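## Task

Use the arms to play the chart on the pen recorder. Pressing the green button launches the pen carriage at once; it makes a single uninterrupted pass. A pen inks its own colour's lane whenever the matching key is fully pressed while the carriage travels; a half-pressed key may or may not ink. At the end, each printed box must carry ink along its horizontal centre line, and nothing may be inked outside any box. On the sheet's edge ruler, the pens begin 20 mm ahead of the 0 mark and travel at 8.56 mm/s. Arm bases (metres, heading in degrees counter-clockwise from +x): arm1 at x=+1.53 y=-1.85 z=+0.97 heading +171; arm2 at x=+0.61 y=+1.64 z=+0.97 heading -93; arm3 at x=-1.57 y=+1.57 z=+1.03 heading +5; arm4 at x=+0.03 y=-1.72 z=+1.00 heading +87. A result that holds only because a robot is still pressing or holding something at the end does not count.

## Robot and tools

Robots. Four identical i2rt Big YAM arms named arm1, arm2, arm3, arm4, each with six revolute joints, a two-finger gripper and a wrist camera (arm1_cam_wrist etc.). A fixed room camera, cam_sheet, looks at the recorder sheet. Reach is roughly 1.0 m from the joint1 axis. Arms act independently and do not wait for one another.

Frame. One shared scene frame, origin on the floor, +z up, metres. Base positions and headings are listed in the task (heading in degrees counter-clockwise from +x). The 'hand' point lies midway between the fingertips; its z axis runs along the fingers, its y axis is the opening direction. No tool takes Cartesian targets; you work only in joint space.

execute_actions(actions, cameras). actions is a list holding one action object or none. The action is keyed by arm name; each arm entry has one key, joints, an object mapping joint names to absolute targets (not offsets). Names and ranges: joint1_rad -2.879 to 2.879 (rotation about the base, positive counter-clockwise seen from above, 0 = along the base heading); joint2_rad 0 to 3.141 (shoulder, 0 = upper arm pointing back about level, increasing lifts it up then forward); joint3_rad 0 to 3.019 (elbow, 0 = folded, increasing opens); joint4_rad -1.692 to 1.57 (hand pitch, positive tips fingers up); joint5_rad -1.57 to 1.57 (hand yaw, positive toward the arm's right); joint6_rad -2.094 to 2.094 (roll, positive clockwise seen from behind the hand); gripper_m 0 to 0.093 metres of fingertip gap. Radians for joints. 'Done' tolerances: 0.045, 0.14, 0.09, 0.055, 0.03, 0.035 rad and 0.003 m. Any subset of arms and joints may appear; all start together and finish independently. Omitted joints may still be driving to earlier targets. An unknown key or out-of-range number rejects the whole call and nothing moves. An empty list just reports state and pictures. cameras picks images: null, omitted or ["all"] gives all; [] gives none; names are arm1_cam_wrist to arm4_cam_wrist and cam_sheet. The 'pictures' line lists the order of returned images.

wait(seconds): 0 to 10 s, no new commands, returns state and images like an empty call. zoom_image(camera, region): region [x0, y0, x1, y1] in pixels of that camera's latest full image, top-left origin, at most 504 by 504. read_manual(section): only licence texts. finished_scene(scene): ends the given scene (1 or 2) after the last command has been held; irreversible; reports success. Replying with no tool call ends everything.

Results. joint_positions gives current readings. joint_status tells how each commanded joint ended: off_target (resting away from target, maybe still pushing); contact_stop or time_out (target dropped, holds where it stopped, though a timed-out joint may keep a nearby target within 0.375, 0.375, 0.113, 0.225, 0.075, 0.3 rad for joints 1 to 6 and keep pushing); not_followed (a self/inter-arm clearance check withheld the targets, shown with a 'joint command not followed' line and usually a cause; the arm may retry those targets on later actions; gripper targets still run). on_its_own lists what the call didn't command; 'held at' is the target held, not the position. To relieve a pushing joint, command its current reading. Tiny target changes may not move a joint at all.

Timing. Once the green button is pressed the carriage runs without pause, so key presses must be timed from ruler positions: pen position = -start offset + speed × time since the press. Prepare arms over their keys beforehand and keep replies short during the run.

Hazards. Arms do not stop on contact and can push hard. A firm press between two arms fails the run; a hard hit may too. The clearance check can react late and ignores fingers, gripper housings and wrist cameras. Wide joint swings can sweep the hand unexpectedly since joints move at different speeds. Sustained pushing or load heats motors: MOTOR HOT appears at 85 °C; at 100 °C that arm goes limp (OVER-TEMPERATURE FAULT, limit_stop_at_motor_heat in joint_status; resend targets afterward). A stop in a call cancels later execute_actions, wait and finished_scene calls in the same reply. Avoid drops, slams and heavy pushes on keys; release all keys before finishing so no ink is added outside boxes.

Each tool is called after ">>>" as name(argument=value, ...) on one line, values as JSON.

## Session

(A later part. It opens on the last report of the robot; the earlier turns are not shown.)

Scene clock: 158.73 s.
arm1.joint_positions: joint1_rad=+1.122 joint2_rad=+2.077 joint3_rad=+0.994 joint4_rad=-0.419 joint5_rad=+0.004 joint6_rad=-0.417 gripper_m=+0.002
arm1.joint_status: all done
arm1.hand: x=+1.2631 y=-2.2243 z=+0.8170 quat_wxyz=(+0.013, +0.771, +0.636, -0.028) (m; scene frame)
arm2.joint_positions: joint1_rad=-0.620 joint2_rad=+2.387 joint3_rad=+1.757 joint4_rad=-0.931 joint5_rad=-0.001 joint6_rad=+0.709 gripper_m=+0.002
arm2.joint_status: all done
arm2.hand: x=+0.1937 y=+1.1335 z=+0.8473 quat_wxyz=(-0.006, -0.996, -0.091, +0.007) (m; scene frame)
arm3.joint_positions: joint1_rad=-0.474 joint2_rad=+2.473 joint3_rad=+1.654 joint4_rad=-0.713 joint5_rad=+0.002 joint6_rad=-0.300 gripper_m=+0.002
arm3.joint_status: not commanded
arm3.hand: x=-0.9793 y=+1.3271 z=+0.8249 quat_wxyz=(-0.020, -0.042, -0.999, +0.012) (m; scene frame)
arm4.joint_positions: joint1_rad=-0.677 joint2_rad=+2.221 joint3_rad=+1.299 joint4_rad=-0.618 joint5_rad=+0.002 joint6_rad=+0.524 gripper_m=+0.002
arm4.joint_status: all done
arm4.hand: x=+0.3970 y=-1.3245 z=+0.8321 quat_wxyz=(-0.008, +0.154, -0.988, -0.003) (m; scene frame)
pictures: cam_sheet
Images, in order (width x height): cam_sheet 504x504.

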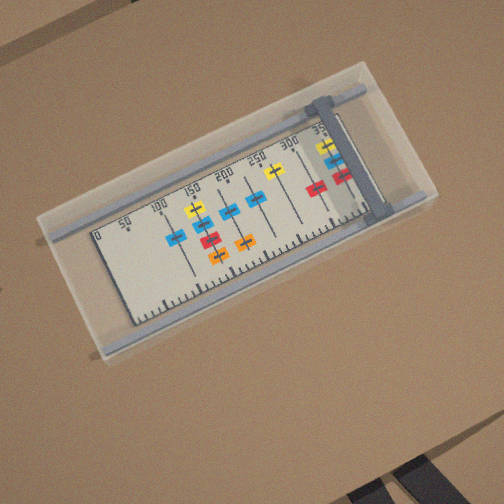

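The run went to schedule. I'll zoom in to calibrate the ink position for scene 2.

>>> zoom_image(camera="cam_sheet", region=[155, 185, 275, 275])

>>> execute_actions(actions=[], cameras=["cam_sheet"])

>>> zoom_image(camera="cam_sheet", region=[250, 120, 380, 220])

Region (155, 185, 275, 275) of cam_sheet's 504x504 image, scaled by 4.200, with more detail than that image has; it fills the top 378 rows of this view, and the rest is white.

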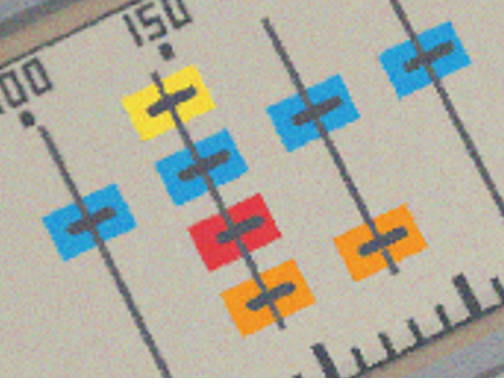

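Scene clock: 159.23 s.
arm1.joint_positions: joint1_rad=+1.122 joint2_rad=+2.077 joint3_rad=+0.994 joint4_rad=-0.419 joint5_rad=+0.004 joint6_rad=-0.417 gripper_m=+0.002
arm1.joint_status: all done
arm1.hand: x=+1.2631 y=-2.2243 z=+0.8170 quat_wxyz=(+0.013, +0.771, +0.636, -0.028) (m; scene frame)
arm2.joint_positions: joint1_rad=-0.620 joint2_rad=+2.387 joint3_rad=+1.757 joint4_rad=-0.931 joint5_rad=-0.001 joint6_rad=+0.709 gripper_m=+0.002
arm2.joint_status: all done
arm2.hand: x=+0.1937 y=+1.1335 z=+0.8473 quat_wxyz=(-0.006, -0.996, -0.091, +0.007) (m; scene frame)
arm3.joint_positions: joint1_rad=-0.474 joint2_rad=+2.473 joint3_rad=+1.654 joint4_rad=-0.713 joint5_rad=+0.002 joint6_rad=-0.300 gripper_m=+0.002
arm3.joint_status: not commanded
arm3.hand: x=-0.9793 y=+1.3271 z=+0.8249 quat_wxyz=(-0.020, -0.042, -0.999, +0.012) (m; scene frame)
arm4.joint_positions: joint1_rad=-0.677 joint2_rad=+2.221 joint3_rad=+1.299 joint4_rad=-0.618 joint5_rad=+0.002 joint6_rad=+0.524 gripper_m=+0.002
arm4.joint_status: all done
arm4.hand: x=+0.3970 y=-1.3245 z=+0.8321 quat_wxyz=(-0.008, +0.154, -0.988, -0.003) (m; scene frame)
pictures: cam_sheet
Images, in order (width x height): cam_sheet 504x504.

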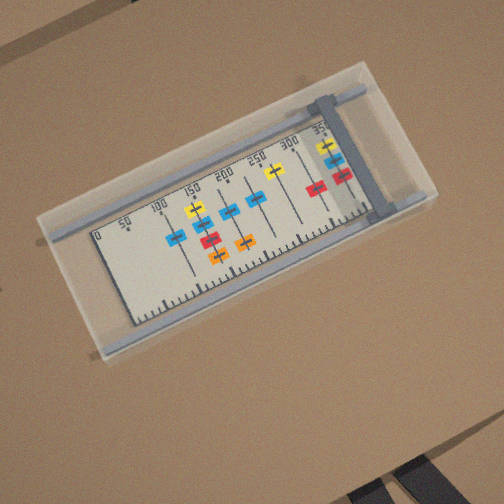

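Region (250, 120, 380, 220) of cam_sheet's 504x504 image, scaled by 3.877, with more detail than that image has; it fills the top 388 rows of this view, and the rest is white.

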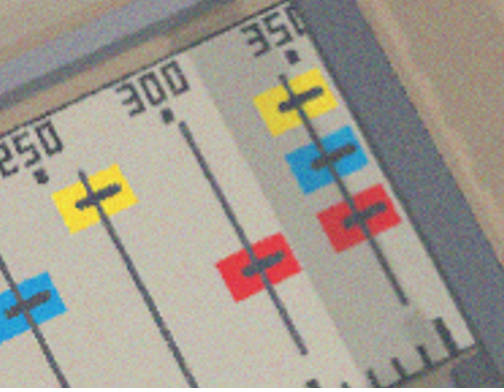

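>>> finished_scene(scene=1)

The scene is finished: the task was done.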